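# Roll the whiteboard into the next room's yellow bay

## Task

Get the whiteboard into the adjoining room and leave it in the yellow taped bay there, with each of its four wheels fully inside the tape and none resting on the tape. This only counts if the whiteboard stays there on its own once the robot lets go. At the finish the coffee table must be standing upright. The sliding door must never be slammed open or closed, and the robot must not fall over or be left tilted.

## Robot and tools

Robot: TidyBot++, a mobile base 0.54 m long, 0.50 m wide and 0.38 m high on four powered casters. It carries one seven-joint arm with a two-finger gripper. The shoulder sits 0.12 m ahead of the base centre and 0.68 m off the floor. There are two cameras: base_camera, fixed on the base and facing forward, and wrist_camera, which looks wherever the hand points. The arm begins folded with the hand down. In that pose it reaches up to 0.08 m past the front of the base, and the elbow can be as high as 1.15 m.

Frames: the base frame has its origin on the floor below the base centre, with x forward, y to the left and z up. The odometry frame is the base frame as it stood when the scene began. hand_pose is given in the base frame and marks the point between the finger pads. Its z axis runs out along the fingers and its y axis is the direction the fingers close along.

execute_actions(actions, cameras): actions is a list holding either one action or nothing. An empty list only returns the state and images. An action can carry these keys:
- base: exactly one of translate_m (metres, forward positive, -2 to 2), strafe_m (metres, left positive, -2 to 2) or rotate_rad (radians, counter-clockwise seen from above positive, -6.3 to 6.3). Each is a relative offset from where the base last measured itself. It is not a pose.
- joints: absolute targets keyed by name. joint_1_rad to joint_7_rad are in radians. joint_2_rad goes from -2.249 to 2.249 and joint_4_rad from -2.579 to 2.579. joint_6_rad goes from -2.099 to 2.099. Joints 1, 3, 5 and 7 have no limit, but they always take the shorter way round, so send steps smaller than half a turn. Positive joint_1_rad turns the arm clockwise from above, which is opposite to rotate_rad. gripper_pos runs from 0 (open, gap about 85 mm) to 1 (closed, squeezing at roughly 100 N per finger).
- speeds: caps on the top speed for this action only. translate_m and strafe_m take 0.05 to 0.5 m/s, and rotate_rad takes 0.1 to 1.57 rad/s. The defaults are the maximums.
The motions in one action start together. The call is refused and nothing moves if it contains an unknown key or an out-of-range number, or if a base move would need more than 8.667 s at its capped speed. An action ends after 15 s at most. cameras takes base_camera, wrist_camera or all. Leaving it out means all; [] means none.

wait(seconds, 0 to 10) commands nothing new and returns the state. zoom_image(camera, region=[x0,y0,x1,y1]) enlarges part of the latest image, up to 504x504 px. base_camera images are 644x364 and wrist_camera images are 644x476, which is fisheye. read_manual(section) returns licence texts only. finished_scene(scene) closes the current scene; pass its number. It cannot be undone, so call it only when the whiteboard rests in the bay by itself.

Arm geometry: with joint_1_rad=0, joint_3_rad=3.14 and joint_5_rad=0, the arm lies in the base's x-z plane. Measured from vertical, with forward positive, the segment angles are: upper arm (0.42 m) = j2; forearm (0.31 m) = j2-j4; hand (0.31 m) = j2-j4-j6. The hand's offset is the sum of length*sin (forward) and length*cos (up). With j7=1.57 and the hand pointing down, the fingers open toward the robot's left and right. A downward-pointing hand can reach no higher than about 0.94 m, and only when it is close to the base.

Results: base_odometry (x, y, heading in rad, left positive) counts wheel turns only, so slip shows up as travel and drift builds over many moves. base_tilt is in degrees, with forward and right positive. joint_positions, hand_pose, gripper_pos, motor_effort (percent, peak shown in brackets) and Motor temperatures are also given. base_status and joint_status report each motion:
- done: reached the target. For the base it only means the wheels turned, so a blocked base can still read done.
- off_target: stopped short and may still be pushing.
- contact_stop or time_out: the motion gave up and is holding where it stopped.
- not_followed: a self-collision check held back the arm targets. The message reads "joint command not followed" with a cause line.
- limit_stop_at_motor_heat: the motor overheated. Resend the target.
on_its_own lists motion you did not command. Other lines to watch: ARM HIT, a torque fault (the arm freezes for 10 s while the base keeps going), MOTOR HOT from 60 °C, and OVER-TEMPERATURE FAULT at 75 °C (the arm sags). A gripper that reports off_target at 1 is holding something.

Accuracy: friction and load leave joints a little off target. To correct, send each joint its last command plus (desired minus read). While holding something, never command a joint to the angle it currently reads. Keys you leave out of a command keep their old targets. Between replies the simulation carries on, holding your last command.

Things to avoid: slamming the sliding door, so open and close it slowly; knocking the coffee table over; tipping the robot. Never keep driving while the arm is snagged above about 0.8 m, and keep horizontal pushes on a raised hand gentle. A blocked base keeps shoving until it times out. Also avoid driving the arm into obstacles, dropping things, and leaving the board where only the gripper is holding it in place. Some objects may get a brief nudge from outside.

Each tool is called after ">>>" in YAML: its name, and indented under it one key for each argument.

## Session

>>> execute_actions:
  actions:
    - {"joints":{"joint_6_rad":0.2}}

Scene clock: 1.40 s.
Motor temperatures (°C, as the motors report them): [31 33 31 28 38 39 39]
base_odometry: x=+0.000 y=+0.000 heading=+0.000 (m, m, rad; odometry frame)
base_tilt: forward=-0.2 right=+0.3 (deg)
base_status: not commanded
joint_positions: joint_1_rad=-0.010 joint_2_rad=-0.346 joint_3_rad=+3.152 joint_4_rad=-2.519 joint_5_rad=+0.034 joint_6_rad=+0.182 joint_7_rad=+1.551 gripper_pos=+0.000
joint_status: all done
motor_effort: joint_1_rad=+0(0) joint_2_rad=-6(6) joint_3_rad=+0(1) joint_4_rad=+17(16) joint_5_rad=+1(1) joint_6_rad=+8(7) joint_7_rad=-1(0) (%)
hand_pose: x=+0.5197 y=+0.0031 z=+0.7726 quat_wxyz=(+0.000, +0.839, +0.007, +0.544) (m; base frame)
pictures: base_camera, wrist_camera
Images, in order (width x height): base_camera 644x364, wrist_camera 644x476.

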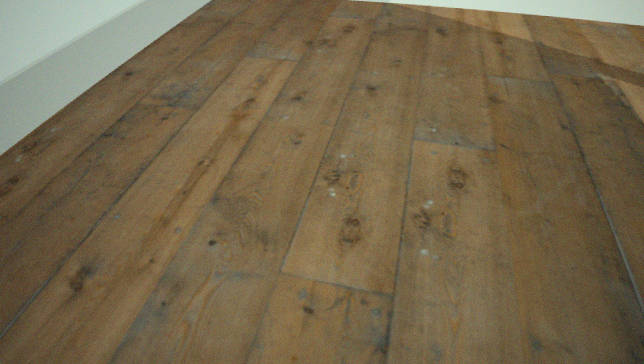

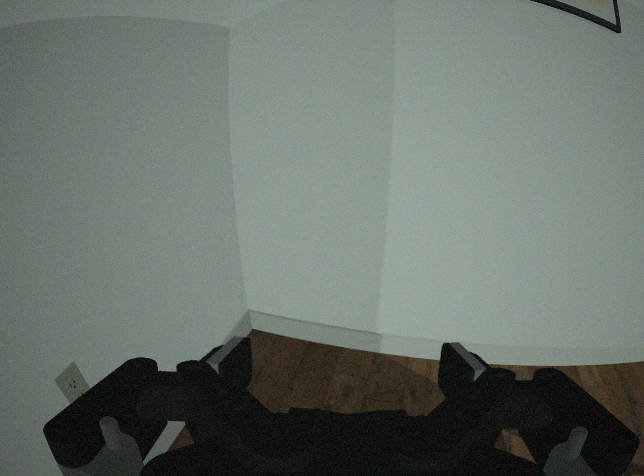

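Facing a corner. Turn right (away from the near left wall).

>>> execute_actions:
  actions:
    - {"base":{"rotate_rad":-1.6},"joints":{"joint_6_rad":0.0}}

>>> execute_actions:
  actions:
    - {"base":{"rotate_rad":-1.3}}

Scene clock: 8.63 s.
Motor temperatures (°C, as the motors report them): [31 33 31 28 38 39 39]
base_odometry: x=+0.000 y=+0.000 heading=-1.600 (m, m, rad; odometry frame)
base_tilt: forward=-0.2 right=+0.3 (deg)
base_status: done
joint_positions: joint_1_rad=-0.010 joint_2_rad=-0.346 joint_3_rad=+3.152 joint_4_rad=-2.522 joint_5_rad=+0.034 joint_6_rad=+0.025 joint_7_rad=+1.551 gripper_pos=+0.000
joint_status: all done
motor_effort: joint_1_rad=+0(1) joint_2_rad=-6(7) joint_3_rad=-1(1) joint_4_rad=+16(17) joint_5_rad=+1(0) joint_6_rad=+7(8) joint_7_rad=-1(0) (%)
hand_pose: x=+0.4952 y=+0.0016 z=+0.7280 quat_wxyz=(+0.001, +0.880, +0.006, +0.475) (m; base frame)
pictures: base_camera, wrist_camera
Images, in order (width x height): base_camera 644x364, wrist_camera 644x476.

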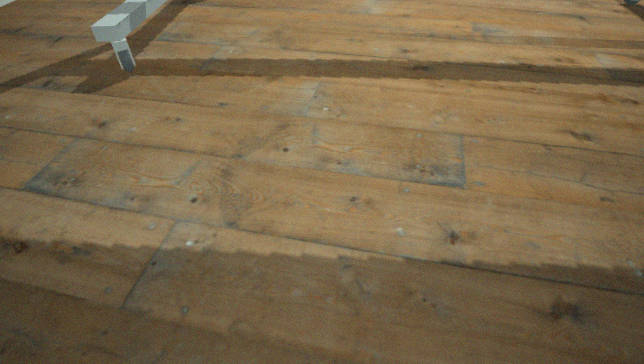

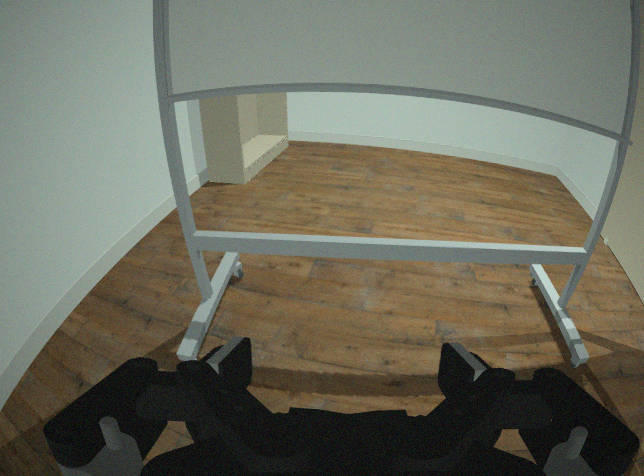

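Scene clock: 10.73 s.
Motor temperatures (°C, as the motors report them): [31 33 31 28 38 39 39]
base_odometry: x=+0.000 y=+0.000 heading=-2.900 (m, m, rad; odometry frame)
base_tilt: forward=-0.2 right=+0.4 (deg)
base_status: done
joint_positions: joint_1_rad=-0.010 joint_2_rad=-0.346 joint_3_rad=+3.153 joint_4_rad=-2.522 joint_5_rad=+0.034 joint_6_rad=+0.025 joint_7_rad=+1.551 gripper_pos=+0.000
joint_status: not commanded
motor_effort: joint_1_rad=-1(1) joint_2_rad=-6(6) joint_3_rad=-1(1) joint_4_rad=+16(16) joint_5_rad=+1(0) joint_6_rad=+7(7) joint_7_rad=-1(1) (%)
hand_pose: x=+0.4952 y=+0.0014 z=+0.7280 quat_wxyz=(+0.001, +0.880, +0.006, +0.475) (m; base frame)
pictures: base_camera, wrist_camera
Images, in order (width x height): base_camera 644x364, wrist_camera 644x476.

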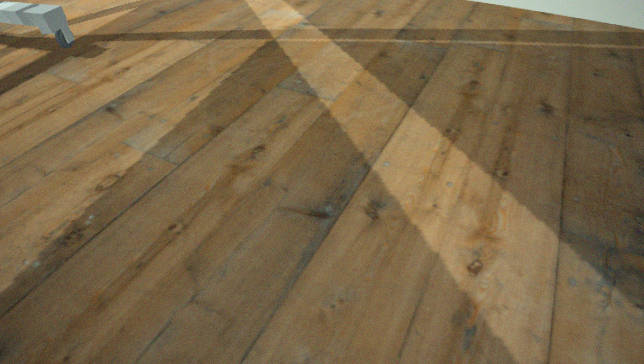

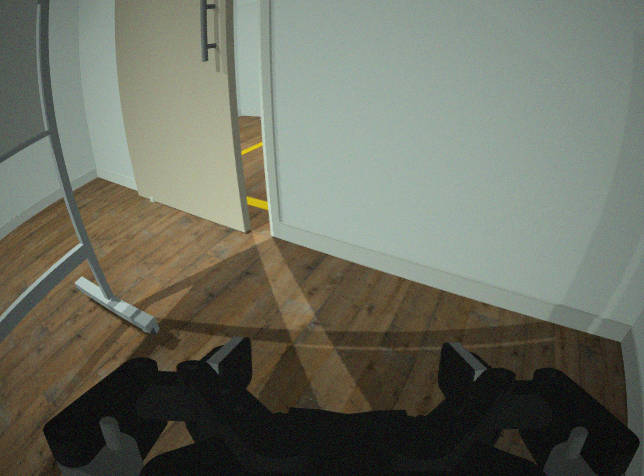

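>>> execute_actions:
  actions:
    - {"base":{"rotate_rad":1.1},"joints":{"gripper_pos":1}}

Scene clock: 23.53 s.
Motor temperatures (°C, as the motors report them): [31 33 31 28 38 38 39]
base_odometry: x=+0.000 y=+0.000 heading=-1.800 (m, m, rad; odometry frame)
base_tilt: forward=-0.2 right=+0.4 (deg)
base_status: done
joint_positions: joint_1_rad=-0.010 joint_2_rad=-0.346 joint_3_rad=+3.151 joint_4_rad=-2.522 joint_5_rad=+0.034 joint_6_rad=+0.025 joint_7_rad=+1.551 gripper_pos=+0.999
joint_status: all done
motor_effort: joint_1_rad=+0(0) joint_2_rad=-6(6) joint_3_rad=-1(1) joint_4_rad=+16(16) joint_5_rad=+0(0) joint_6_rad=+7(7) joint_7_rad=+0(1) (%)
hand_pose: x=+0.4952 y=+0.0019 z=+0.7279 quat_wxyz=(+0.001, +0.880, +0.006, +0.475) (m; base frame)
pictures: base_camera, wrist_camera
Images, in order (width x height): base_camera 644x364, wrist_camera 644x476.

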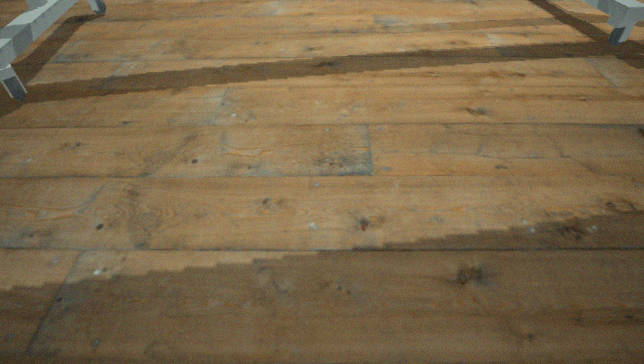

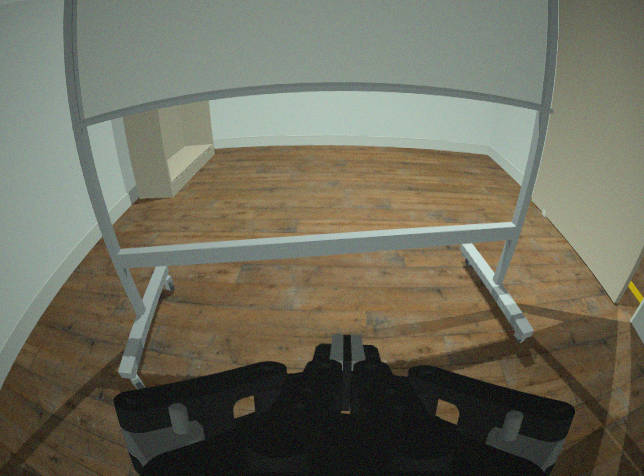

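>>> execute_actions:
  actions:
    - {"base":{"strafe_m":-0.95}}

Scene clock: 32.37 s.
Motor temperatures (°C, as the motors report them): [31 33 31 28 38 38 39]
base_odometry: x=-0.926 y=+0.214 heading=-1.799 (m, m, rad; odometry frame)
base_tilt: forward=-0.2 right=+0.4 (deg)
base_status: done
joint_positions: joint_1_rad=-0.010 joint_2_rad=-0.346 joint_3_rad=+3.151 joint_4_rad=-2.522 joint_5_rad=+0.034 joint_6_rad=+0.025 joint_7_rad=+1.551 gripper_pos=+0.999
joint_status: not commanded
motor_effort: joint_1_rad=+0(1) joint_2_rad=-6(6) joint_3_rad=-1(1) joint_4_rad=+16(16) joint_5_rad=+0(0) joint_6_rad=+7(7) joint_7_rad=-1(0) (%)
hand_pose: x=+0.4952 y=+0.0019 z=+0.7279 quat_wxyz=(+0.001, +0.880, +0.006, +0.475) (m; base frame)
pictures: base_camera, wrist_camera
Images, in order (width x height): base_camera 644x364, wrist_camera 644x476.

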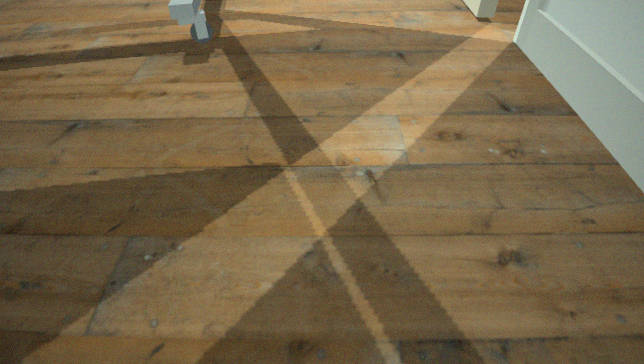

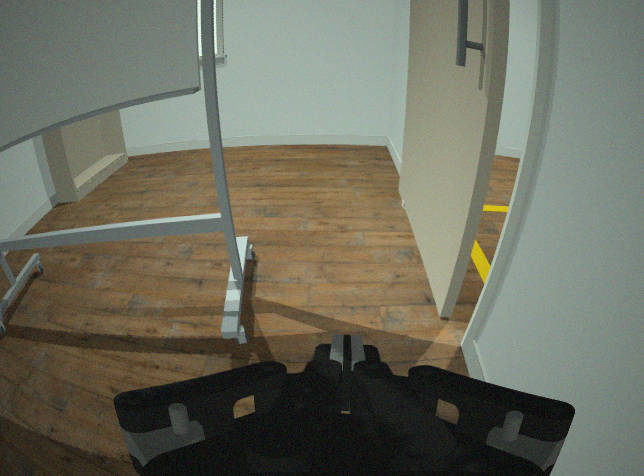

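>>> execute_actions:
  actions:
    - {"base":{"strafe_m":-0.05},"joints":{"joint_1_rad":0.55,"joint_2_rad":0.0,"joint_4_rad":-2.13,"joint_6_rad":0.23}}
  cameras: []

>>> execute_actions:
  actions:
    - {"base":{"translate_m":0.42}}

Scene clock: 46.77 s.
Motor temperatures (°C, as the motors report them): [31 33 31 28 38 38 39]
base_odometry: x=-0.975 y=+0.226 heading=-1.799 (m, m, rad; odometry frame)
base_tilt: forward=-0.2 right=+0.4 (deg)
base_status: done
joint_positions: joint_1_rad=+0.541 joint_2_rad=-0.014 joint_3_rad=+3.152 joint_4_rad=-2.145 joint_5_rad=+0.034 joint_6_rad=+0.190 joint_7_rad=+1.551 gripper_pos=+0.999
joint_status: all done
motor_effort: joint_1_rad=+0(1) joint_2_rad=-18(20) joint_3_rad=-1(1) joint_4_rad=+17(16) joint_5_rad=+1(1) joint_6_rad=+8(8) joint_7_rad=+0(0) (%)
hand_pose: x=+0.5901 y=-0.2853 z=+0.8226 quat_wxyz=(+0.155, +0.796, -0.217, +0.543) (m; base frame)
pictures: none
No camera images: the call's "cameras" was empty. Leave "cameras" out to get every camera's image.

Scene clock: 48.97 s.
Motor temperatures (°C, as the motors report them): [31 33 31 28 38 38 39]
base_odometry: x=-1.070 y=-0.184 heading=-1.799 (m, m, rad; odometry frame)
base_tilt: forward=-0.2 right=+0.3 (deg)
base_status: done
joint_positions: joint_1_rad=+0.541 joint_2_rad=-0.006 joint_3_rad=+3.152 joint_4_rad=-2.141 joint_5_rad=+0.034 joint_6_rad=+0.192 joint_7_rad=+1.551 gripper_pos=+0.999
joint_status: not commanded
motor_effort: joint_1_rad=+0(1) joint_2_rad=-18(20) joint_3_rad=-1(0) joint_4_rad=+17(17) joint_5_rad=+0(0) joint_6_rad=+8(8) joint_7_rad=+0(0) (%)
hand_pose: x=+0.5920 y=-0.2867 z=+0.8210 quat_wxyz=(+0.154, +0.797, -0.217, +0.542) (m; base frame)
pictures: base_camera, wrist_camera
Images, in order (width x height): base_camera 644x364, wrist_camera 644x476.

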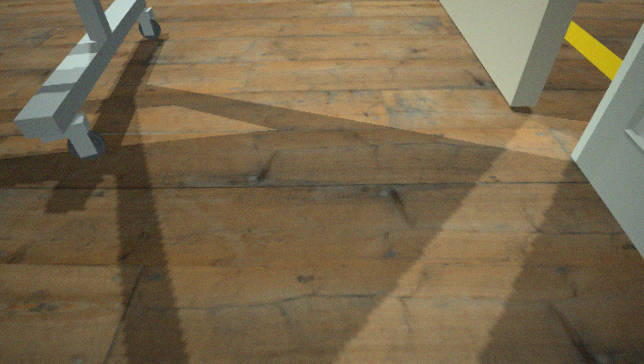

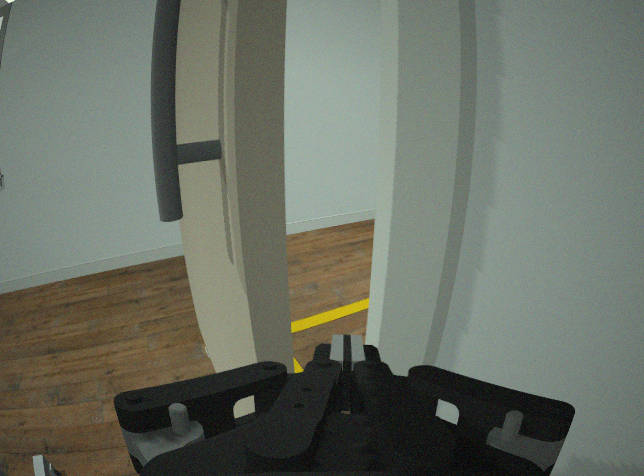

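>>> execute_actions:
  actions:
    - {"base":{"translate_m":0.14},"speeds":{"translate_m":0.15},"joints":{"joint_1_rad":0.62}}

Scene clock: 60.10 s.
Motor temperatures (°C, as the motors report them): [31 33 31 28 38 39 39]
base_odometry: x=-1.101 y=-0.320 heading=-1.799 (m, m, rad; odometry frame)
base_tilt: forward=-0.2 right=+0.4 (deg)
base_status: done
joint_positions: joint_1_rad=+0.613 joint_2_rad=-0.005 joint_3_rad=+3.152 joint_4_rad=-2.141 joint_5_rad=+0.034 joint_6_rad=+0.192 joint_7_rad=+1.551 gripper_pos=+0.999
joint_status: all done
motor_effort: joint_1_rad=+0(2) joint_2_rad=-18(21) joint_3_rad=-1(2) joint_4_rad=+17(18) joint_5_rad=+1(0) joint_6_rad=+8(8) joint_7_rad=-1(1) (%)
hand_pose: x=+0.5702 y=-0.3202 z=+0.8209 quat_wxyz=(+0.174, +0.788, -0.246, +0.536) (m; base frame)
pictures: base_camera, wrist_camera
Images, in order (width x height): base_camera 644x364, wrist_camera 644x476.

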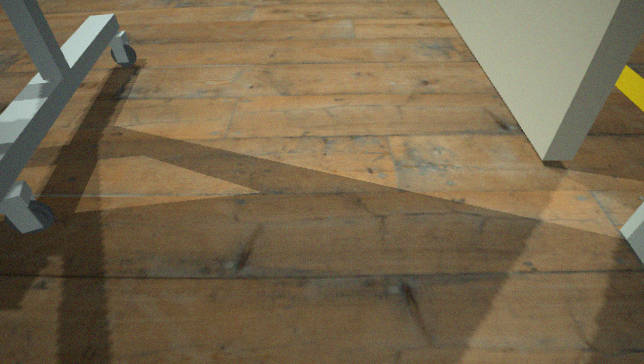

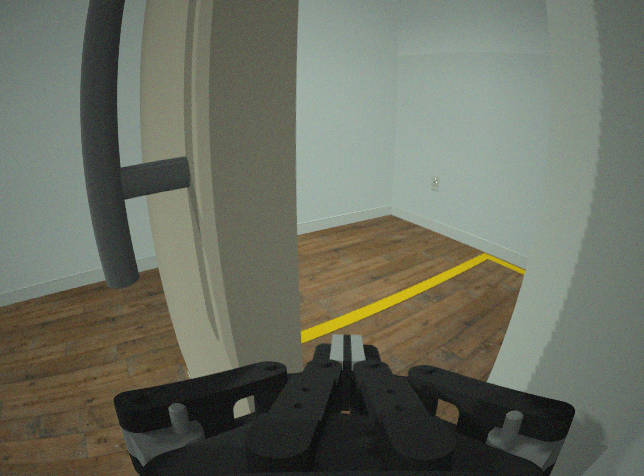

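>>> execute_actions:
  actions:
    - {"base":{"translate_m":0.5},"speeds":{"translate_m":0.1},"joints":{"joint_1_rad":0.57}}

Scene clock: 71.87 s.
Motor temperatures (°C, as the motors report them): [31 33 31 29 38 39 39]
base_odometry: x=-1.215 y=-0.807 heading=-1.799 (m, m, rad; odometry frame)
base_tilt: forward=-0.2 right=+0.4 (deg)
base_status: done
joint_positions: joint_1_rad=+0.601 joint_2_rad=-0.002 joint_3_rad=+3.178 joint_4_rad=-2.137 joint_5_rad=+0.034 joint_6_rad=+0.192 joint_7_rad=+1.551 gripper_pos=+0.999
joint_status: all done
motor_effort: joint_1_rad=-3(16) joint_2_rad=-18(20) joint_3_rad=-3(13) joint_4_rad=+17(27) joint_5_rad=+1(3) joint_6_rad=+8(16) joint_7_rad=+0(1) (%)
hand_pose: x=+0.5671 y=-0.3278 z=+0.8214 quat_wxyz=(+0.178, +0.786, -0.252, +0.535) (m; base frame)
pictures: base_camera, wrist_camera
Images, in order (width x height): base_camera 644x364, wrist_camera 644x476.

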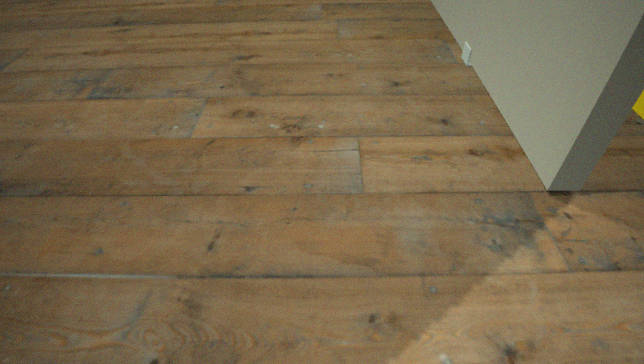

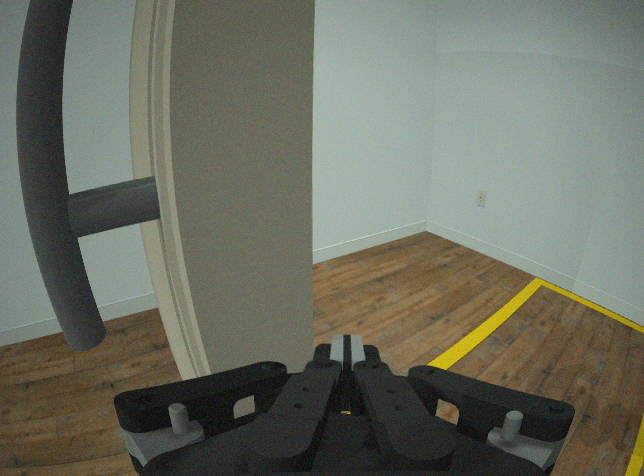

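>>> execute_actions:
  actions:
    - {"base":{"translate_m":0.12},"speeds":{"translate_m":0.08}}

Scene clock: 79.50 s.
Motor temperatures (°C, as the motors report them): [31 33 31 29 38 39 39]
base_odometry: x=-1.242 y=-0.924 heading=-1.799 (m, m, rad; odometry frame)
base_tilt: forward=-0.2 right=+0.4 (deg)
base_status: done
joint_positions: joint_1_rad=+0.601 joint_2_rad=-0.010 joint_3_rad=+3.179 joint_4_rad=-2.142 joint_5_rad=+0.034 joint_6_rad=+0.192 joint_7_rad=+1.551 gripper_pos=+0.999
joint_status: not commanded
motor_effort: joint_1_rad=-3(12) joint_2_rad=-18(19) joint_3_rad=-4(11) joint_4_rad=+17(25) joint_5_rad=+1(2) joint_6_rad=+8(13) joint_7_rad=+0(1) (%)
hand_pose: x=+0.5649 y=-0.3267 z=+0.8227 quat_wxyz=(+0.178, +0.786, -0.252, +0.536) (m; base frame)
pictures: base_camera, wrist_camera
Images, in order (width x height): base_camera 644x364, wrist_camera 644x476.

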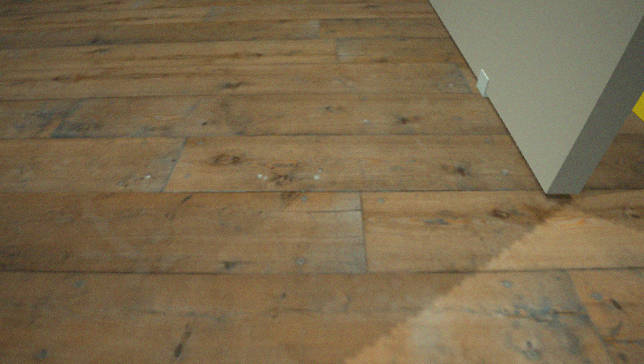

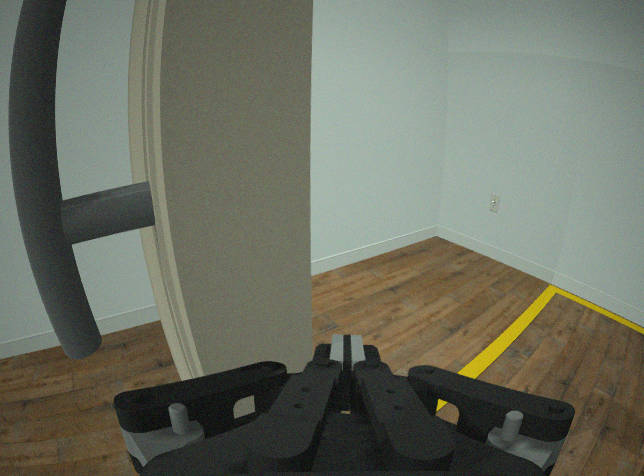

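>>> execute_actions:
  actions:
    - {"base":{"translate_m":0.09},"speeds":{"translate_m":0.06}}

Scene clock: 86.90 s.
Motor temperatures (°C, as the motors report them): [31 33 31 29 38 39 39]
base_odometry: x=-1.263 y=-1.012 heading=-1.799 (m, m, rad; odometry frame)
base_tilt: forward=-0.2 right=+0.4 (deg)
base_status: done
joint_positions: joint_1_rad=+0.600 joint_2_rad=-0.013 joint_3_rad=+3.178 joint_4_rad=-2.144 joint_5_rad=+0.034 joint_6_rad=+0.192 joint_7_rad=+1.551 gripper_pos=+0.999
joint_status: not commanded
motor_effort: joint_1_rad=-7(11) joint_2_rad=-18(20) joint_3_rad=-6(10) joint_4_rad=+16(24) joint_5_rad=+2(2) joint_6_rad=+8(12) joint_7_rad=-1(1) (%)
hand_pose: x=+0.5645 y=-0.3251 z=+0.8235 quat_wxyz=(+0.178, +0.785, -0.251, +0.537) (m; base frame)
pictures: base_camera, wrist_camera
Images, in order (width x height): base_camera 644x364, wrist_camera 644x476.

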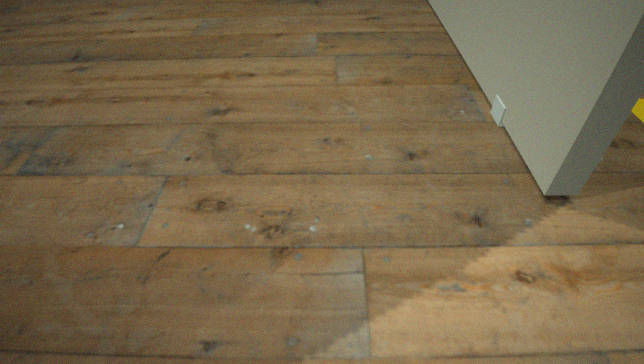

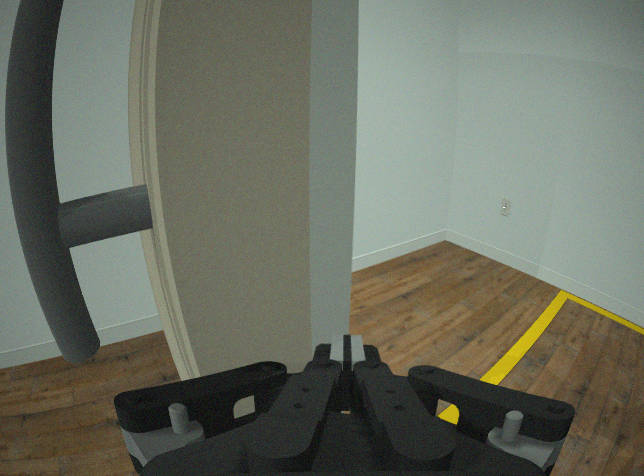

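>>> execute_actions:
  actions:
    - {"base":{"translate_m":-0.08},"joints":{"joint_1_rad":0.3}}
  cameras: []

>>> execute_actions:
  actions:
    - {"joints":{"joint_1_rad":0.0,"joint_2_rad":-0.385,"joint_3_rad":3.15,"joint_4_rad":-2.52,"joint_6_rad":-0.8,"gripper_pos":0}}
  cameras: []

>>> execute_actions:
  actions:
    - {"base":{"translate_m":0.58}}
  cameras: []

>>> execute_actions:
  actions:
    - {"base":{"strafe_m":0.08}}
  cameras: []

>>> execute_actions:
  actions:
    - {"base":{"rotate_rad":1.57},"speeds":{"rotate_rad":0.8}}

Scene clock: 120.20 s.
Motor temperatures (°C, as the motors report them): [31 33 31 29 38 39 39]
base_odometry: x=-1.244 y=-0.934 heading=-1.799 (m, m, rad; odometry frame)
base_tilt: forward=-0.2 right=+0.4 (deg)
base_status: done
joint_positions: joint_1_rad=+0.307 joint_2_rad=-0.009 joint_3_rad=+3.154 joint_4_rad=-2.140 joint_5_rad=+0.034 joint_6_rad=+0.192 joint_7_rad=+1.551 gripper_pos=+0.999
joint_status: all done
motor_effort: joint_1_rad=+0(9) joint_2_rad=-18(20) joint_3_rad=-1(8) joint_4_rad=+17(19) joint_5_rad=+0(2) joint_6_rad=+8(9) joint_7_rad=-1(0) (%)
hand_pose: x=+0.6453 y=-0.1706 z=+0.8235 quat_wxyz=(+0.091, +0.815, -0.124, +0.558) (m; base frame)
pictures: none
No camera images: the call's "cameras" was empty. Leave "cameras" out to get every camera's image.

Scene clock: 121.80 s.
Motor temperatures (°C, as the motors report them): [31 33 31 29 38 39 39]
base_odometry: x=-1.244 y=-0.934 heading=-1.799 (m, m, rad; odometry frame)
base_tilt: forward=-0.2 right=+0.3 (deg)
base_status: not commanded
joint_positions: joint_1_rad=+0.013 joint_2_rad=-0.374 joint_3_rad=+3.154 joint_4_rad=-2.513 joint_5_rad=+0.034 joint_6_rad=-0.771 joint_7_rad=+1.551 gripper_pos=+0.000
joint_status: all done
motor_effort: joint_1_rad=+0(1) joint_2_rad=-2(19) joint_3_rad=-1(2) joint_4_rad=+13(17) joint_5_rad=+1(0) joint_6_rad=+2(9) joint_7_rad=+0(1) (%)
hand_pose: x=+0.3016 y=-0.0102 z=+0.6014 quat_wxyz=(+0.011, +0.993, -0.012, +0.115) (m; base frame)
pictures: none
No camera images: the call's "cameras" was empty. Leave "cameras" out to get every camera's image.

Scene clock: 124.30 s.
Motor temperatures (°C, as the motors report them): [31 33 31 29 38 39 39]
base_odometry: x=-1.376 y=-1.499 heading=-1.799 (m, m, rad; odometry frame)
base_tilt: forward=-0.2 right=+0.3 (deg)
base_status: done
joint_positions: joint_1_rad=+0.013 joint_2_rad=-0.376 joint_3_rad=+3.154 joint_4_rad=-2.513 joint_5_rad=+0.034 joint_6_rad=-0.771 joint_7_rad=+1.551 gripper_pos=+0.000
joint_status: not commanded
motor_effort: joint_1_rad=+0(0) joint_2_rad=-2(4) joint_3_rad=-1(0) joint_4_rad=+13(15) joint_5_rad=+1(1) joint_6_rad=+2(3) joint_7_rad=-1(1) (%)
hand_pose: x=+0.3017 y=-0.0102 z=+0.6017 quat_wxyz=(+0.011, +0.993, -0.012, +0.116) (m; base frame)
pictures: none
No camera images: the call's "cameras" was empty. Leave "cameras" out to get every camera's image.

Scene clock: 125.47 s.
Motor temperatures (°C, as the motors report them): [31 33 31 29 38 39 39]
base_odometry: x=-1.298 y=-1.517 heading=-1.799 (m, m, rad; odometry frame)
base_tilt: forward=-0.2 right=+0.3 (deg)
base_status: done
joint_positions: joint_1_rad=+0.013 joint_2_rad=-0.376 joint_3_rad=+3.153 joint_4_rad=-2.513 joint_5_rad=+0.034 joint_6_rad=-0.771 joint_7_rad=+1.551 gripper_pos=+0.000
joint_status: not commanded
motor_effort: joint_1_rad=+0(0) joint_2_rad=-2(3) joint_3_rad=+0(0) joint_4_rad=+14(13) joint_5_rad=+1(1) joint_6_rad=+2(2) joint_7_rad=+0(1) (%)
hand_pose: x=+0.3017 y=-0.0101 z=+0.6017 quat_wxyz=(+0.011, +0.993, -0.011, +0.116) (m; base frame)
pictures: none
No camera images: the call's "cameras" was empty. Leave "cameras" out to get every camera's image.

Scene clock: 128.23 s.
Motor temperatures (°C, as the motors report them): [31 33 31 29 38 39 39]
base_odometry: x=-1.297 y=-1.518 heading=-0.230 (m, m, rad; odometry frame)
base_tilt: forward=-0.2 right=+0.3 (deg)
base_status: done
joint_positions: joint_1_rad=+0.011 joint_2_rad=-0.376 joint_3_rad=+3.153 joint_4_rad=-2.513 joint_5_rad=+0.034 joint_6_rad=-0.771 joint_7_rad=+1.551 gripper_pos=+0.000
joint_status: not commanded
motor_effort: joint_1_rad=+0(1) joint_2_rad=-2(4) joint_3_rad=-1(0) joint_4_rad=+14(14) joint_5_rad=+1(1) joint_6_rad=+2(2) joint_7_rad=-1(1) (%)
hand_pose: x=+0.3017 y=-0.0096 z=+0.6017 quat_wxyz=(+0.011, +0.993, -0.010, +0.116) (m; base frame)
pictures: base_camera, wrist_camera
Images, in order (width x height): base_camera 644x364, wrist_camera 644x476.

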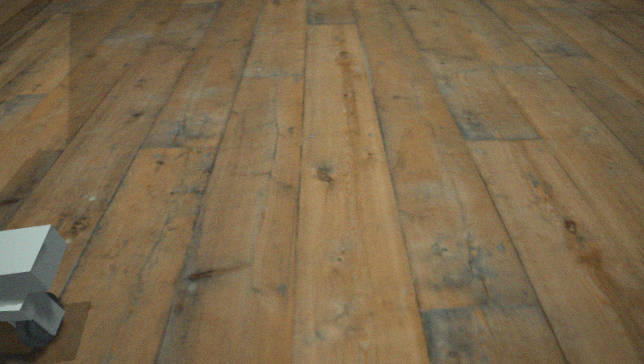

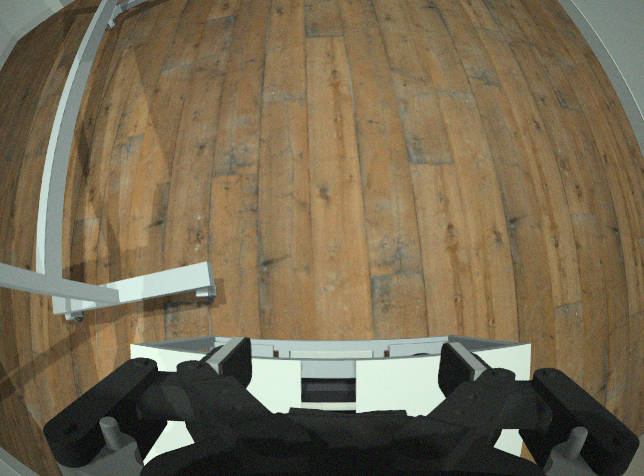

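>>> execute_actions:
  actions:
    - {"base":{"translate_m":-0.08}}
  cameras: []

>>> execute_actions:
  actions:
    - {"base":{"strafe_m":0.33}}
  cameras: []

>>> execute_actions:
  actions:
    - {"base":{"translate_m":-0.3},"speeds":{"translate_m":0.25}}
  cameras: []

>>> execute_actions:
  actions:
    - {"joints":{"joint_1_rad":-0.3,"joint_2_rad":0.9,"joint_4_rad":-2.3,"joint_6_rad":1.63}}

Scene clock: 143.07 s.
Motor temperatures (°C, as the motors report them): [31 33 31 29 38 39 39]
base_odometry: x=-1.372 y=-1.500 heading=-0.228 (m, m, rad; odometry frame)
base_tilt: forward=-0.2 right=+0.4 (deg)
base_status: translate_m time_out (by the wheels' count: -0.077 of -0.080)
joint_positions: joint_1_rad=+0.011 joint_2_rad=-0.385 joint_3_rad=+3.153 joint_4_rad=-2.517 joint_5_rad=+0.034 joint_6_rad=-0.772 joint_7_rad=+1.551 gripper_pos=+0.000
joint_status: not commanded
motor_effort: joint_1_rad=+0(1) joint_2_rad=-2(6) joint_3_rad=-1(1) joint_4_rad=+13(15) joint_5_rad=+1(1) joint_6_rad=+2(4) joint_7_rad=-1(0) (%)
hand_pose: x=+0.3003 y=-0.0096 z=+0.6020 quat_wxyz=(+0.011, +0.993, -0.010, +0.119) (m; base frame)
pictures: none
No camera images: the call's "cameras" was empty. Leave "cameras" out to get every camera's image.

not run: a stop came earlier in this reply.

not run: a stop came earlier in this reply.

not run: a stop came earlier in this reply.

>>> execute_actions:
  actions:
    - {"base":{"translate_m":0.02}}

Scene clock: 147.67 s.
Motor temperatures (°C, as the motors report them): [31 32 31 29 38 39 39]
base_odometry: x=-1.353 y=-1.505 heading=-0.227 (m, m, rad; odometry frame)
base_tilt: forward=-0.2 right=+0.4 (deg)
base_status: done
joint_positions: joint_1_rad=+0.011 joint_2_rad=-0.383 joint_3_rad=+3.153 joint_4_rad=-2.517 joint_5_rad=+0.034 joint_6_rad=-0.772 joint_7_rad=+1.551 gripper_pos=+0.000
joint_status: not commanded
motor_effort: joint_1_rad=+0(0) joint_2_rad=-2(4) joint_3_rad=-1(0) joint_4_rad=+14(14) joint_5_rad=+1(1) joint_6_rad=+2(2) joint_7_rad=+0(1) (%)
hand_pose: x=+0.3001 y=-0.0096 z=+0.6016 quat_wxyz=(+0.011, +0.993, -0.010, +0.117) (m; base frame)
pictures: base_camera, wrist_camera
Images, in order (width x height): base_camera 644x364, wrist_camera 644x476.

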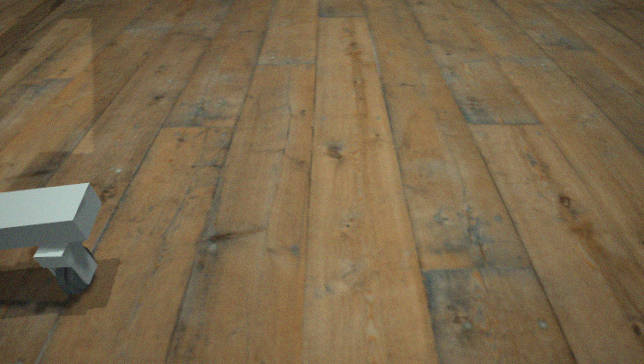

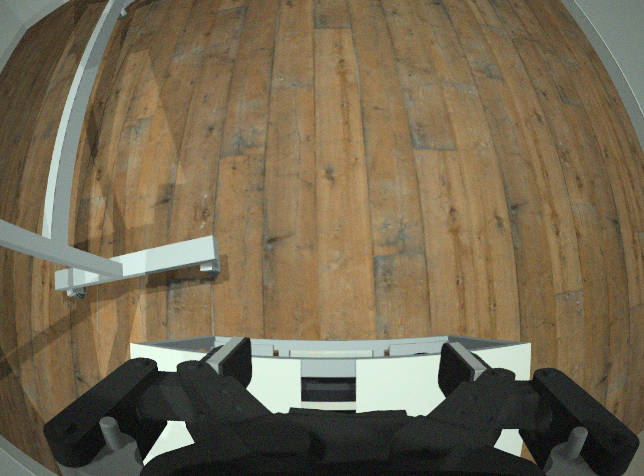

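>>> execute_actions:
  actions:
    - {"base":{"strafe_m":0.31},"speeds":{"strafe_m":0.25}}
  cameras: []

>>> execute_actions:
  actions:
    - {"base":{"translate_m":-0.3},"speeds":{"translate_m":0.2}}
  cameras: []

>>> execute_actions:
  actions:
    - {"joints":{"joint_1_rad":-0.3,"joint_2_rad":0.9,"joint_4_rad":-2.3,"joint_6_rad":1.63}}

Scene clock: 161.97 s.
Motor temperatures (°C, as the motors report them): [31 32 31 29 38 39 39]
base_odometry: x=-1.283 y=-1.202 heading=-0.227 (m, m, rad; odometry frame)
base_tilt: forward=-0.2 right=+0.3 (deg)
base_status: done
joint_positions: joint_1_rad=+0.011 joint_2_rad=-0.383 joint_3_rad=+3.153 joint_4_rad=-2.517 joint_5_rad=+0.034 joint_6_rad=-0.772 joint_7_rad=+1.551 gripper_pos=+0.000
joint_status: not commanded
motor_effort: joint_1_rad=-1(0) joint_2_rad=-2(2) joint_3_rad=+0(0) joint_4_rad=+14(14) joint_5_rad=+1(1) joint_6_rad=+2(2) joint_7_rad=+0(1) (%)
hand_pose: x=+0.3001 y=-0.0096 z=+0.6016 quat_wxyz=(+0.011, +0.993, -0.010, +0.117) (m; base frame)
pictures: none
No camera images: the call's "cameras" was empty. Leave "cameras" out to get every camera's image.

Scene clock: 164.23 s.
Motor temperatures (°C, as the motors report them): [31 32 31 29 38 39 39]
base_odometry: x=-1.576 y=-1.135 heading=-0.227 (m, m, rad; odometry frame)
base_tilt: forward=-0.2 right=+0.4 (deg)
base_status: done
joint_positions: joint_1_rad=+0.011 joint_2_rad=-0.383 joint_3_rad=+3.153 joint_4_rad=-2.517 joint_5_rad=+0.034 joint_6_rad=-0.772 joint_7_rad=+1.551 gripper_pos=+0.000
joint_status: not commanded
motor_effort: joint_1_rad=+0(0) joint_2_rad=-2(4) joint_3_rad=+0(0) joint_4_rad=+14(14) joint_5_rad=+1(1) joint_6_rad=+2(3) joint_7_rad=+0(1) (%)
hand_pose: x=+0.3001 y=-0.0096 z=+0.6016 quat_wxyz=(+0.011, +0.993, -0.010, +0.117) (m; base frame)
pictures: none
No camera images: the call's "cameras" was empty. Leave "cameras" out to get every camera's image.

Scene clock: 167.17 s.
Motor temperatures (°C, as the motors report them): [31 32 31 29 38 39 39]
base_odometry: x=-1.576 y=-1.135 heading=-0.227 (m, m, rad; odometry frame)
base_tilt: forward=-0.2 right=+0.4 (deg)
base_status: not commanded
joint_positions: joint_1_rad=-0.280 joint_2_rad=+0.898 joint_3_rad=+3.153 joint_4_rad=-2.335 joint_5_rad=+0.034 joint_6_rad=+1.585 joint_7_rad=+1.551 gripper_pos=+0.000
joint_status: all done
motor_effort: joint_1_rad=-1(3) joint_2_rad=-33(34) joint_3_rad=-2(3) joint_4_rad=+7(17) joint_5_rad=+1(2) joint_6_rad=+9(10) joint_7_rad=-1(1) (%)
hand_pose: x=+0.7041 y=+0.1753 z=+0.6071 quat_wxyz=(-0.108, +0.726, +0.107, +0.671) (m; base frame)
pictures: base_camera, wrist_camera
Images, in order (width x height): base_camera 644x364, wrist_camera 644x476.

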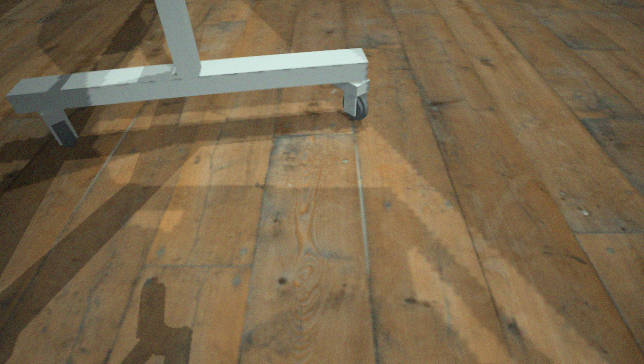

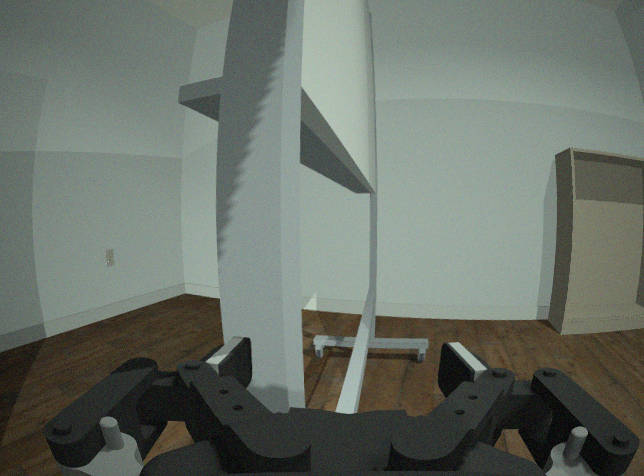

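>>> execute_actions:
  actions:
    - {"base":{"translate_m":-0.07}}
  cameras: []

>>> execute_actions:
  actions:
    - {"joints":{"joint_1_rad":-0.42}}
  cameras: []

>>> execute_actions:
  actions:
    - {"base":{"translate_m":0.08},"speeds":{"translate_m":0.15}}

Scene clock: 189.87 s.
Motor temperatures (°C, as the motors report them): [31 33 31 29 38 39 39]
base_odometry: x=-1.644 y=-1.119 heading=-0.227 (m, m, rad; odometry frame)
base_tilt: forward=-0.2 right=+0.3 (deg)
base_status: done
joint_positions: joint_1_rad=-0.289 joint_2_rad=+0.898 joint_3_rad=+3.153 joint_4_rad=-2.305 joint_5_rad=+0.034 joint_6_rad=+1.590 joint_7_rad=+1.551 gripper_pos=+0.000
joint_status: not commanded
motor_effort: joint_1_rad=+0(3) joint_2_rad=-32(33) joint_3_rad=-1(3) joint_4_rad=+4(6) joint_5_rad=+1(1) joint_6_rad=+8(9) joint_7_rad=-1(0) (%)
hand_pose: x=+0.7120 y=+0.1835 z=+0.6172 quat_wxyz=(-0.113, +0.714, +0.109, +0.683) (m; base frame)
pictures: none
No camera images: the call's "cameras" was empty. Leave "cameras" out to get every camera's image.

Scene clock: 190.87 s.
Motor temperatures (°C, as the motors report them): [31 33 31 29 38 39 39]
base_odometry: x=-1.644 y=-1.119 heading=-0.227 (m, m, rad; odometry frame)
base_tilt: forward=-0.2 right=+0.4 (deg)
base_status: not commanded
joint_positions: joint_1_rad=-0.420 joint_2_rad=+0.898 joint_3_rad=+3.151 joint_4_rad=-2.305 joint_5_rad=+0.034 joint_6_rad=+1.590 joint_7_rad=+1.551 gripper_pos=+0.000
joint_status: all done
motor_effort: joint_1_rad=+0(2) joint_2_rad=-32(32) joint_3_rad=-1(2) joint_4_rad=+3(3) joint_5_rad=+1(0) joint_6_rad=+8(9) joint_7_rad=+0(1) (%)
hand_pose: x=+0.6827 y=+0.2599 z=+0.6173 quat_wxyz=(-0.158, +0.705, +0.155, +0.674) (m; base frame)
pictures: none
No camera images: the call's "cameras" was empty. Leave "cameras" out to get every camera's image.

Scene clock: 192.07 s.
Motor temperatures (°C, as the motors report them): [31 33 31 29 38 39 39]
base_odometry: x=-1.566 y=-1.137 heading=-0.227 (m, m, rad; odometry frame)
base_tilt: forward=-0.2 right=+0.4 (deg)
base_status: done
joint_positions: joint_1_rad=-0.423 joint_2_rad=+0.899 joint_3_rad=+3.148 joint_4_rad=-2.323 joint_5_rad=+0.034 joint_6_rad=+1.601 joint_7_rad=+1.551 gripper_pos=+0.000
joint_status: not commanded
motor_effort: joint_1_rad=+1(6) joint_2_rad=-32(35) joint_3_rad=-1(2) joint_4_rad=+7(20) joint_5_rad=+0(2) joint_6_rad=+8(10) joint_7_rad=+0(1) (%)
hand_pose: x=+0.6760 y=+0.2604 z=+0.6146 quat_wxyz=(-0.160, +0.708, +0.156, +0.670) (m; base frame)
pictures: base_camera, wrist_camera
Images, in order (width x height): base_camera 644x364, wrist_camera 644x476.

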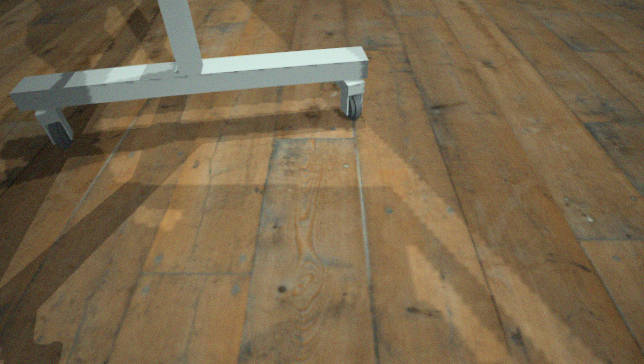

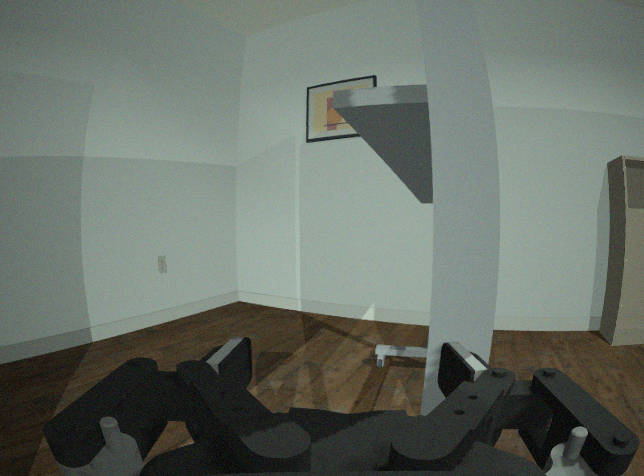

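>>> execute_actions:
  actions:
    - {"base":{"translate_m":-0.06}}
  cameras: []

>>> execute_actions:
  actions:
    - {"joints":{"joint_1_rad":-0.35}}
  cameras: []

>>> execute_actions:
  actions:
    - {"base":{"translate_m":0.07},"speeds":{"translate_m":0.15}}

Scene clock: 210.23 s.
Motor temperatures (°C, as the motors report them): [31 33 31 29 38 39 39]
base_odometry: x=-1.625 y=-1.123 heading=-0.227 (m, m, rad; odometry frame)
base_tilt: forward=-0.2 right=+0.3 (deg)
base_status: done
joint_positions: joint_1_rad=-0.422 joint_2_rad=+0.899 joint_3_rad=+3.148 joint_4_rad=-2.303 joint_5_rad=+0.034 joint_6_rad=+1.601 joint_7_rad=+1.551 gripper_pos=+0.000
joint_status: not commanded
motor_effort: joint_1_rad=+0(2) joint_2_rad=-32(34) joint_3_rad=-1(2) joint_4_rad=+3(6) joint_5_rad=+0(1) joint_6_rad=+9(9) joint_7_rad=+0(1) (%)
hand_pose: x=+0.6819 y=+0.2629 z=+0.6202 quat_wxyz=(-0.162, +0.701, +0.155, +0.677) (m; base frame)
pictures: none
No camera images: the call's "cameras" was empty. Leave "cameras" out to get every camera's image.

Scene clock: 211.10 s.
Motor temperatures (°C, as the motors report them): [31 33 31 29 38 39 39]
base_odometry: x=-1.625 y=-1.123 heading=-0.227 (m, m, rad; odometry frame)
base_tilt: forward=-0.2 right=+0.3 (deg)
base_status: not commanded
joint_positions: joint_1_rad=-0.353 joint_2_rad=+0.899 joint_3_rad=+3.149 joint_4_rad=-2.303 joint_5_rad=+0.034 joint_6_rad=+1.601 joint_7_rad=+1.551 gripper_pos=+0.000
joint_status: all done
motor_effort: joint_1_rad=+0(2) joint_2_rad=-32(33) joint_3_rad=-2(3) joint_4_rad=+4(4) joint_5_rad=+1(1) joint_6_rad=+8(8) joint_7_rad=+0(0) (%)
hand_pose: x=+0.6989 y=+0.2230 z=+0.6202 quat_wxyz=(-0.138, +0.706, +0.131, +0.682) (m; base frame)
pictures: none
No camera images: the call's "cameras" was empty. Leave "cameras" out to get every camera's image.

Scene clock: 212.23 s.
Motor temperatures (°C, as the motors report them): [31 33 31 29 38 39 39]
base_odometry: x=-1.556 y=-1.139 heading=-0.227 (m, m, rad; odometry frame)
base_tilt: forward=-0.2 right=+0.3 (deg)
base_status: done
joint_positions: joint_1_rad=-0.353 joint_2_rad=+0.899 joint_3_rad=+3.149 joint_4_rad=-2.303 joint_5_rad=+0.034 joint_6_rad=+1.601 joint_7_rad=+1.551 gripper_pos=+0.000
joint_status: not commanded
motor_effort: joint_1_rad=+0(2) joint_2_rad=-32(34) joint_3_rad=-1(2) joint_4_rad=+4(5) joint_5_rad=+1(0) joint_6_rad=+8(9) joint_7_rad=-1(1) (%)
hand_pose: x=+0.6989 y=+0.2230 z=+0.6202 quat_wxyz=(-0.138, +0.706, +0.131, +0.682) (m; base frame)
pictures: base_camera, wrist_camera
Images, in order (width x height): base_camera 644x364, wrist_camera 644x476.

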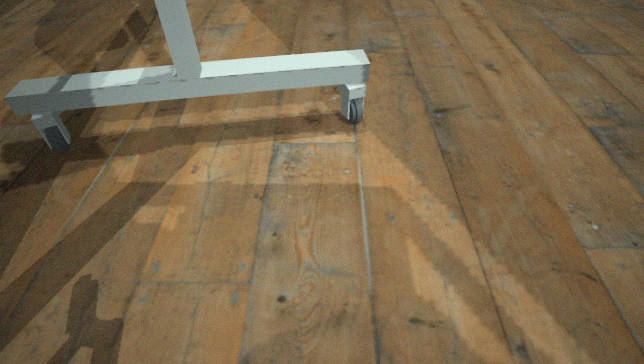

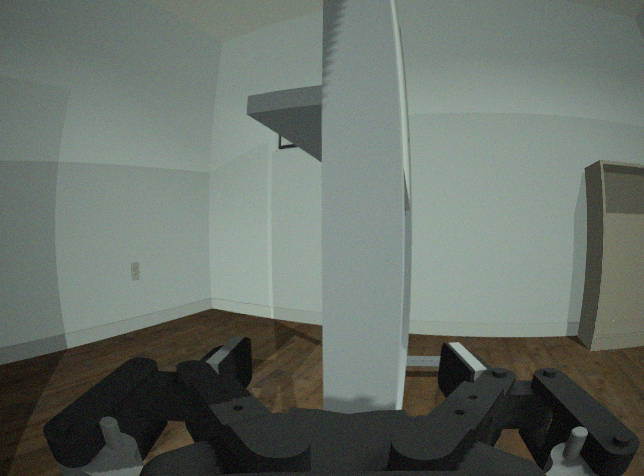

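>>> execute_actions:
  actions:
    - {"base":{"translate_m":0.03},"speeds":{"translate_m":0.1}}
  cameras: []

>>> execute_actions:
  actions:
    - {"joints":{"gripper_pos":1}}
  cameras: []

>>> execute_actions:
  actions:
    - {"joints":{"joint_1_rad":-0.17}}
  cameras: []

>>> execute_actions:
  actions:
    - {"joints":{"joint_1_rad":0.0}}

Scene clock: 220.70 s.
Motor temperatures (°C, as the motors report them): [31 33 31 29 38 39 39]
base_odometry: x=-1.527 y=-1.146 heading=-0.227 (m, m, rad; odometry frame)
base_tilt: forward=-0.2 right=+0.3 (deg)
base_status: done
joint_positions: joint_1_rad=-0.353 joint_2_rad=+0.899 joint_3_rad=+3.149 joint_4_rad=-2.303 joint_5_rad=+0.034 joint_6_rad=+1.601 joint_7_rad=+1.551 gripper_pos=+0.000
joint_status: not commanded
motor_effort: joint_1_rad=+0(2) joint_2_rad=-33(33) joint_3_rad=-1(2) joint_4_rad=+4(5) joint_5_rad=+0(0) joint_6_rad=+8(9) joint_7_rad=-1(1) (%)
hand_pose: x=+0.6990 y=+0.2231 z=+0.6203 quat_wxyz=(-0.138, +0.706, +0.131, +0.683) (m; base frame)
pictures: none
No camera images: the call's "cameras" was empty. Leave "cameras" out to get every camera's image.

Scene clock: 221.80 s.
Motor temperatures (°C, as the motors report them): [31 33 31 29 38 39 39]
base_odometry: x=-1.527 y=-1.146 heading=-0.227 (m, m, rad; odometry frame)
base_tilt: forward=-0.2 right=+0.3 (deg)
base_status: not commanded
joint_positions: joint_1_rad=-0.353 joint_2_rad=+0.899 joint_3_rad=+3.156 joint_4_rad=-2.304 joint_5_rad=+0.027 joint_6_rad=+1.602 joint_7_rad=+1.551 gripper_pos=+0.633
joint_status: gripper_pos off_target (ended at +0.633, target +1.000)
motor_effort: joint_1_rad=+0(6) joint_2_rad=-31(32) joint_3_rad=-3(5) joint_4_rad=+5(7) joint_5_rad=+2(6) joint_6_rad=+7(8) joint_7_rad=-3(6) (%)
hand_pose: x=+0.7005 y=+0.2186 z=+0.6203 quat_wxyz=(-0.132, +0.706, +0.129, +0.684) (m; base frame)
pictures: none
No camera images: the call's "cameras" was empty. Leave "cameras" out to get every camera's image.

Scene clock: 223.03 s.
Motor temperatures (°C, as the motors report them): [31 33 31 29 38 39 39]
base_odometry: x=-1.527 y=-1.146 heading=-0.227 (m, m, rad; odometry frame)
base_tilt: forward=-0.2 right=+0.3 (deg)
base_status: not commanded
joint_positions: joint_1_rad=-0.192 joint_2_rad=+0.899 joint_3_rad=+3.150 joint_4_rad=-2.304 joint_5_rad=+0.053 joint_6_rad=+1.602 joint_7_rad=+1.559 gripper_pos=+0.682
joint_status: all done
on_its_own: gripper_pos moved +0.049 toward your old target +1.000
motor_effort: joint_1_rad=+2(10) joint_2_rad=-32(36) joint_3_rad=-1(2) joint_4_rad=+4(6) joint_5_rad=-3(6) joint_6_rad=+8(11) joint_7_rad=-5(7) (%)
hand_pose: x=+0.7258 y=+0.1325 z=+0.6204 quat_wxyz=(-0.086, +0.713, +0.083, +0.691) (m; base frame)
pictures: none
No camera images: the call's "cameras" was empty. Leave "cameras" out to get every camera's image.

Scene clock: 224.17 s.
Motor temperatures (°C, as the motors report them): [31 33 31 29 38 39 39]
base_odometry: x=-1.527 y=-1.146 heading=-0.227 (m, m, rad; odometry frame)
base_tilt: forward=-0.2 right=+0.3 (deg)
base_status: not commanded
joint_positions: joint_1_rad=-0.091 joint_2_rad=+0.900 joint_3_rad=+3.128 joint_4_rad=-2.304 joint_5_rad=+0.134 joint_6_rad=+1.602 joint_7_rad=+1.574 gripper_pos=+0.682
joint_status: joint_1_rad off_target (ended at -0.091, target +0.000)
motor_effort: joint_1_rad=+14(14) joint_2_rad=-35(35) joint_3_rad=+3(3) joint_4_rad=+5(6) joint_5_rad=-17(17) joint_6_rad=+11(11) joint_7_rad=-9(9) (%)
hand_pose: x=+0.7297 y=+0.1044 z=+0.6205 quat_wxyz=(-0.086, +0.713, +0.078, +0.691) (m; base frame)
pictures: base_camera, wrist_camera
Images, in order (width x height): base_camera 644x364, wrist_camera 644x476.

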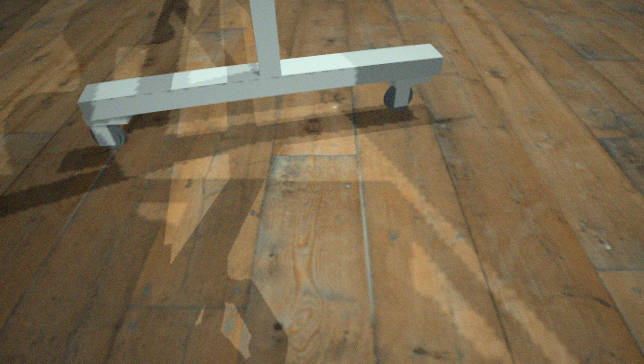

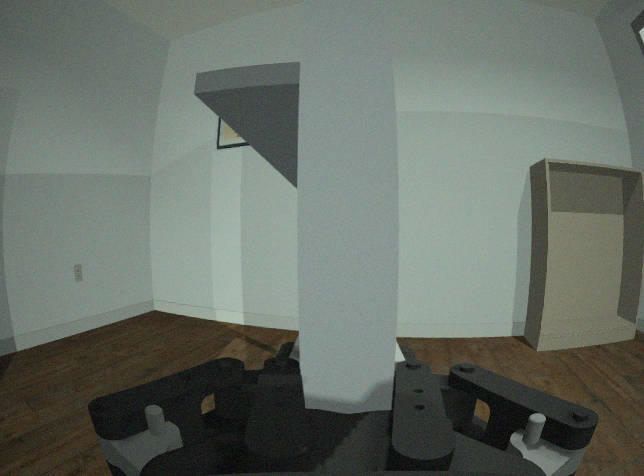

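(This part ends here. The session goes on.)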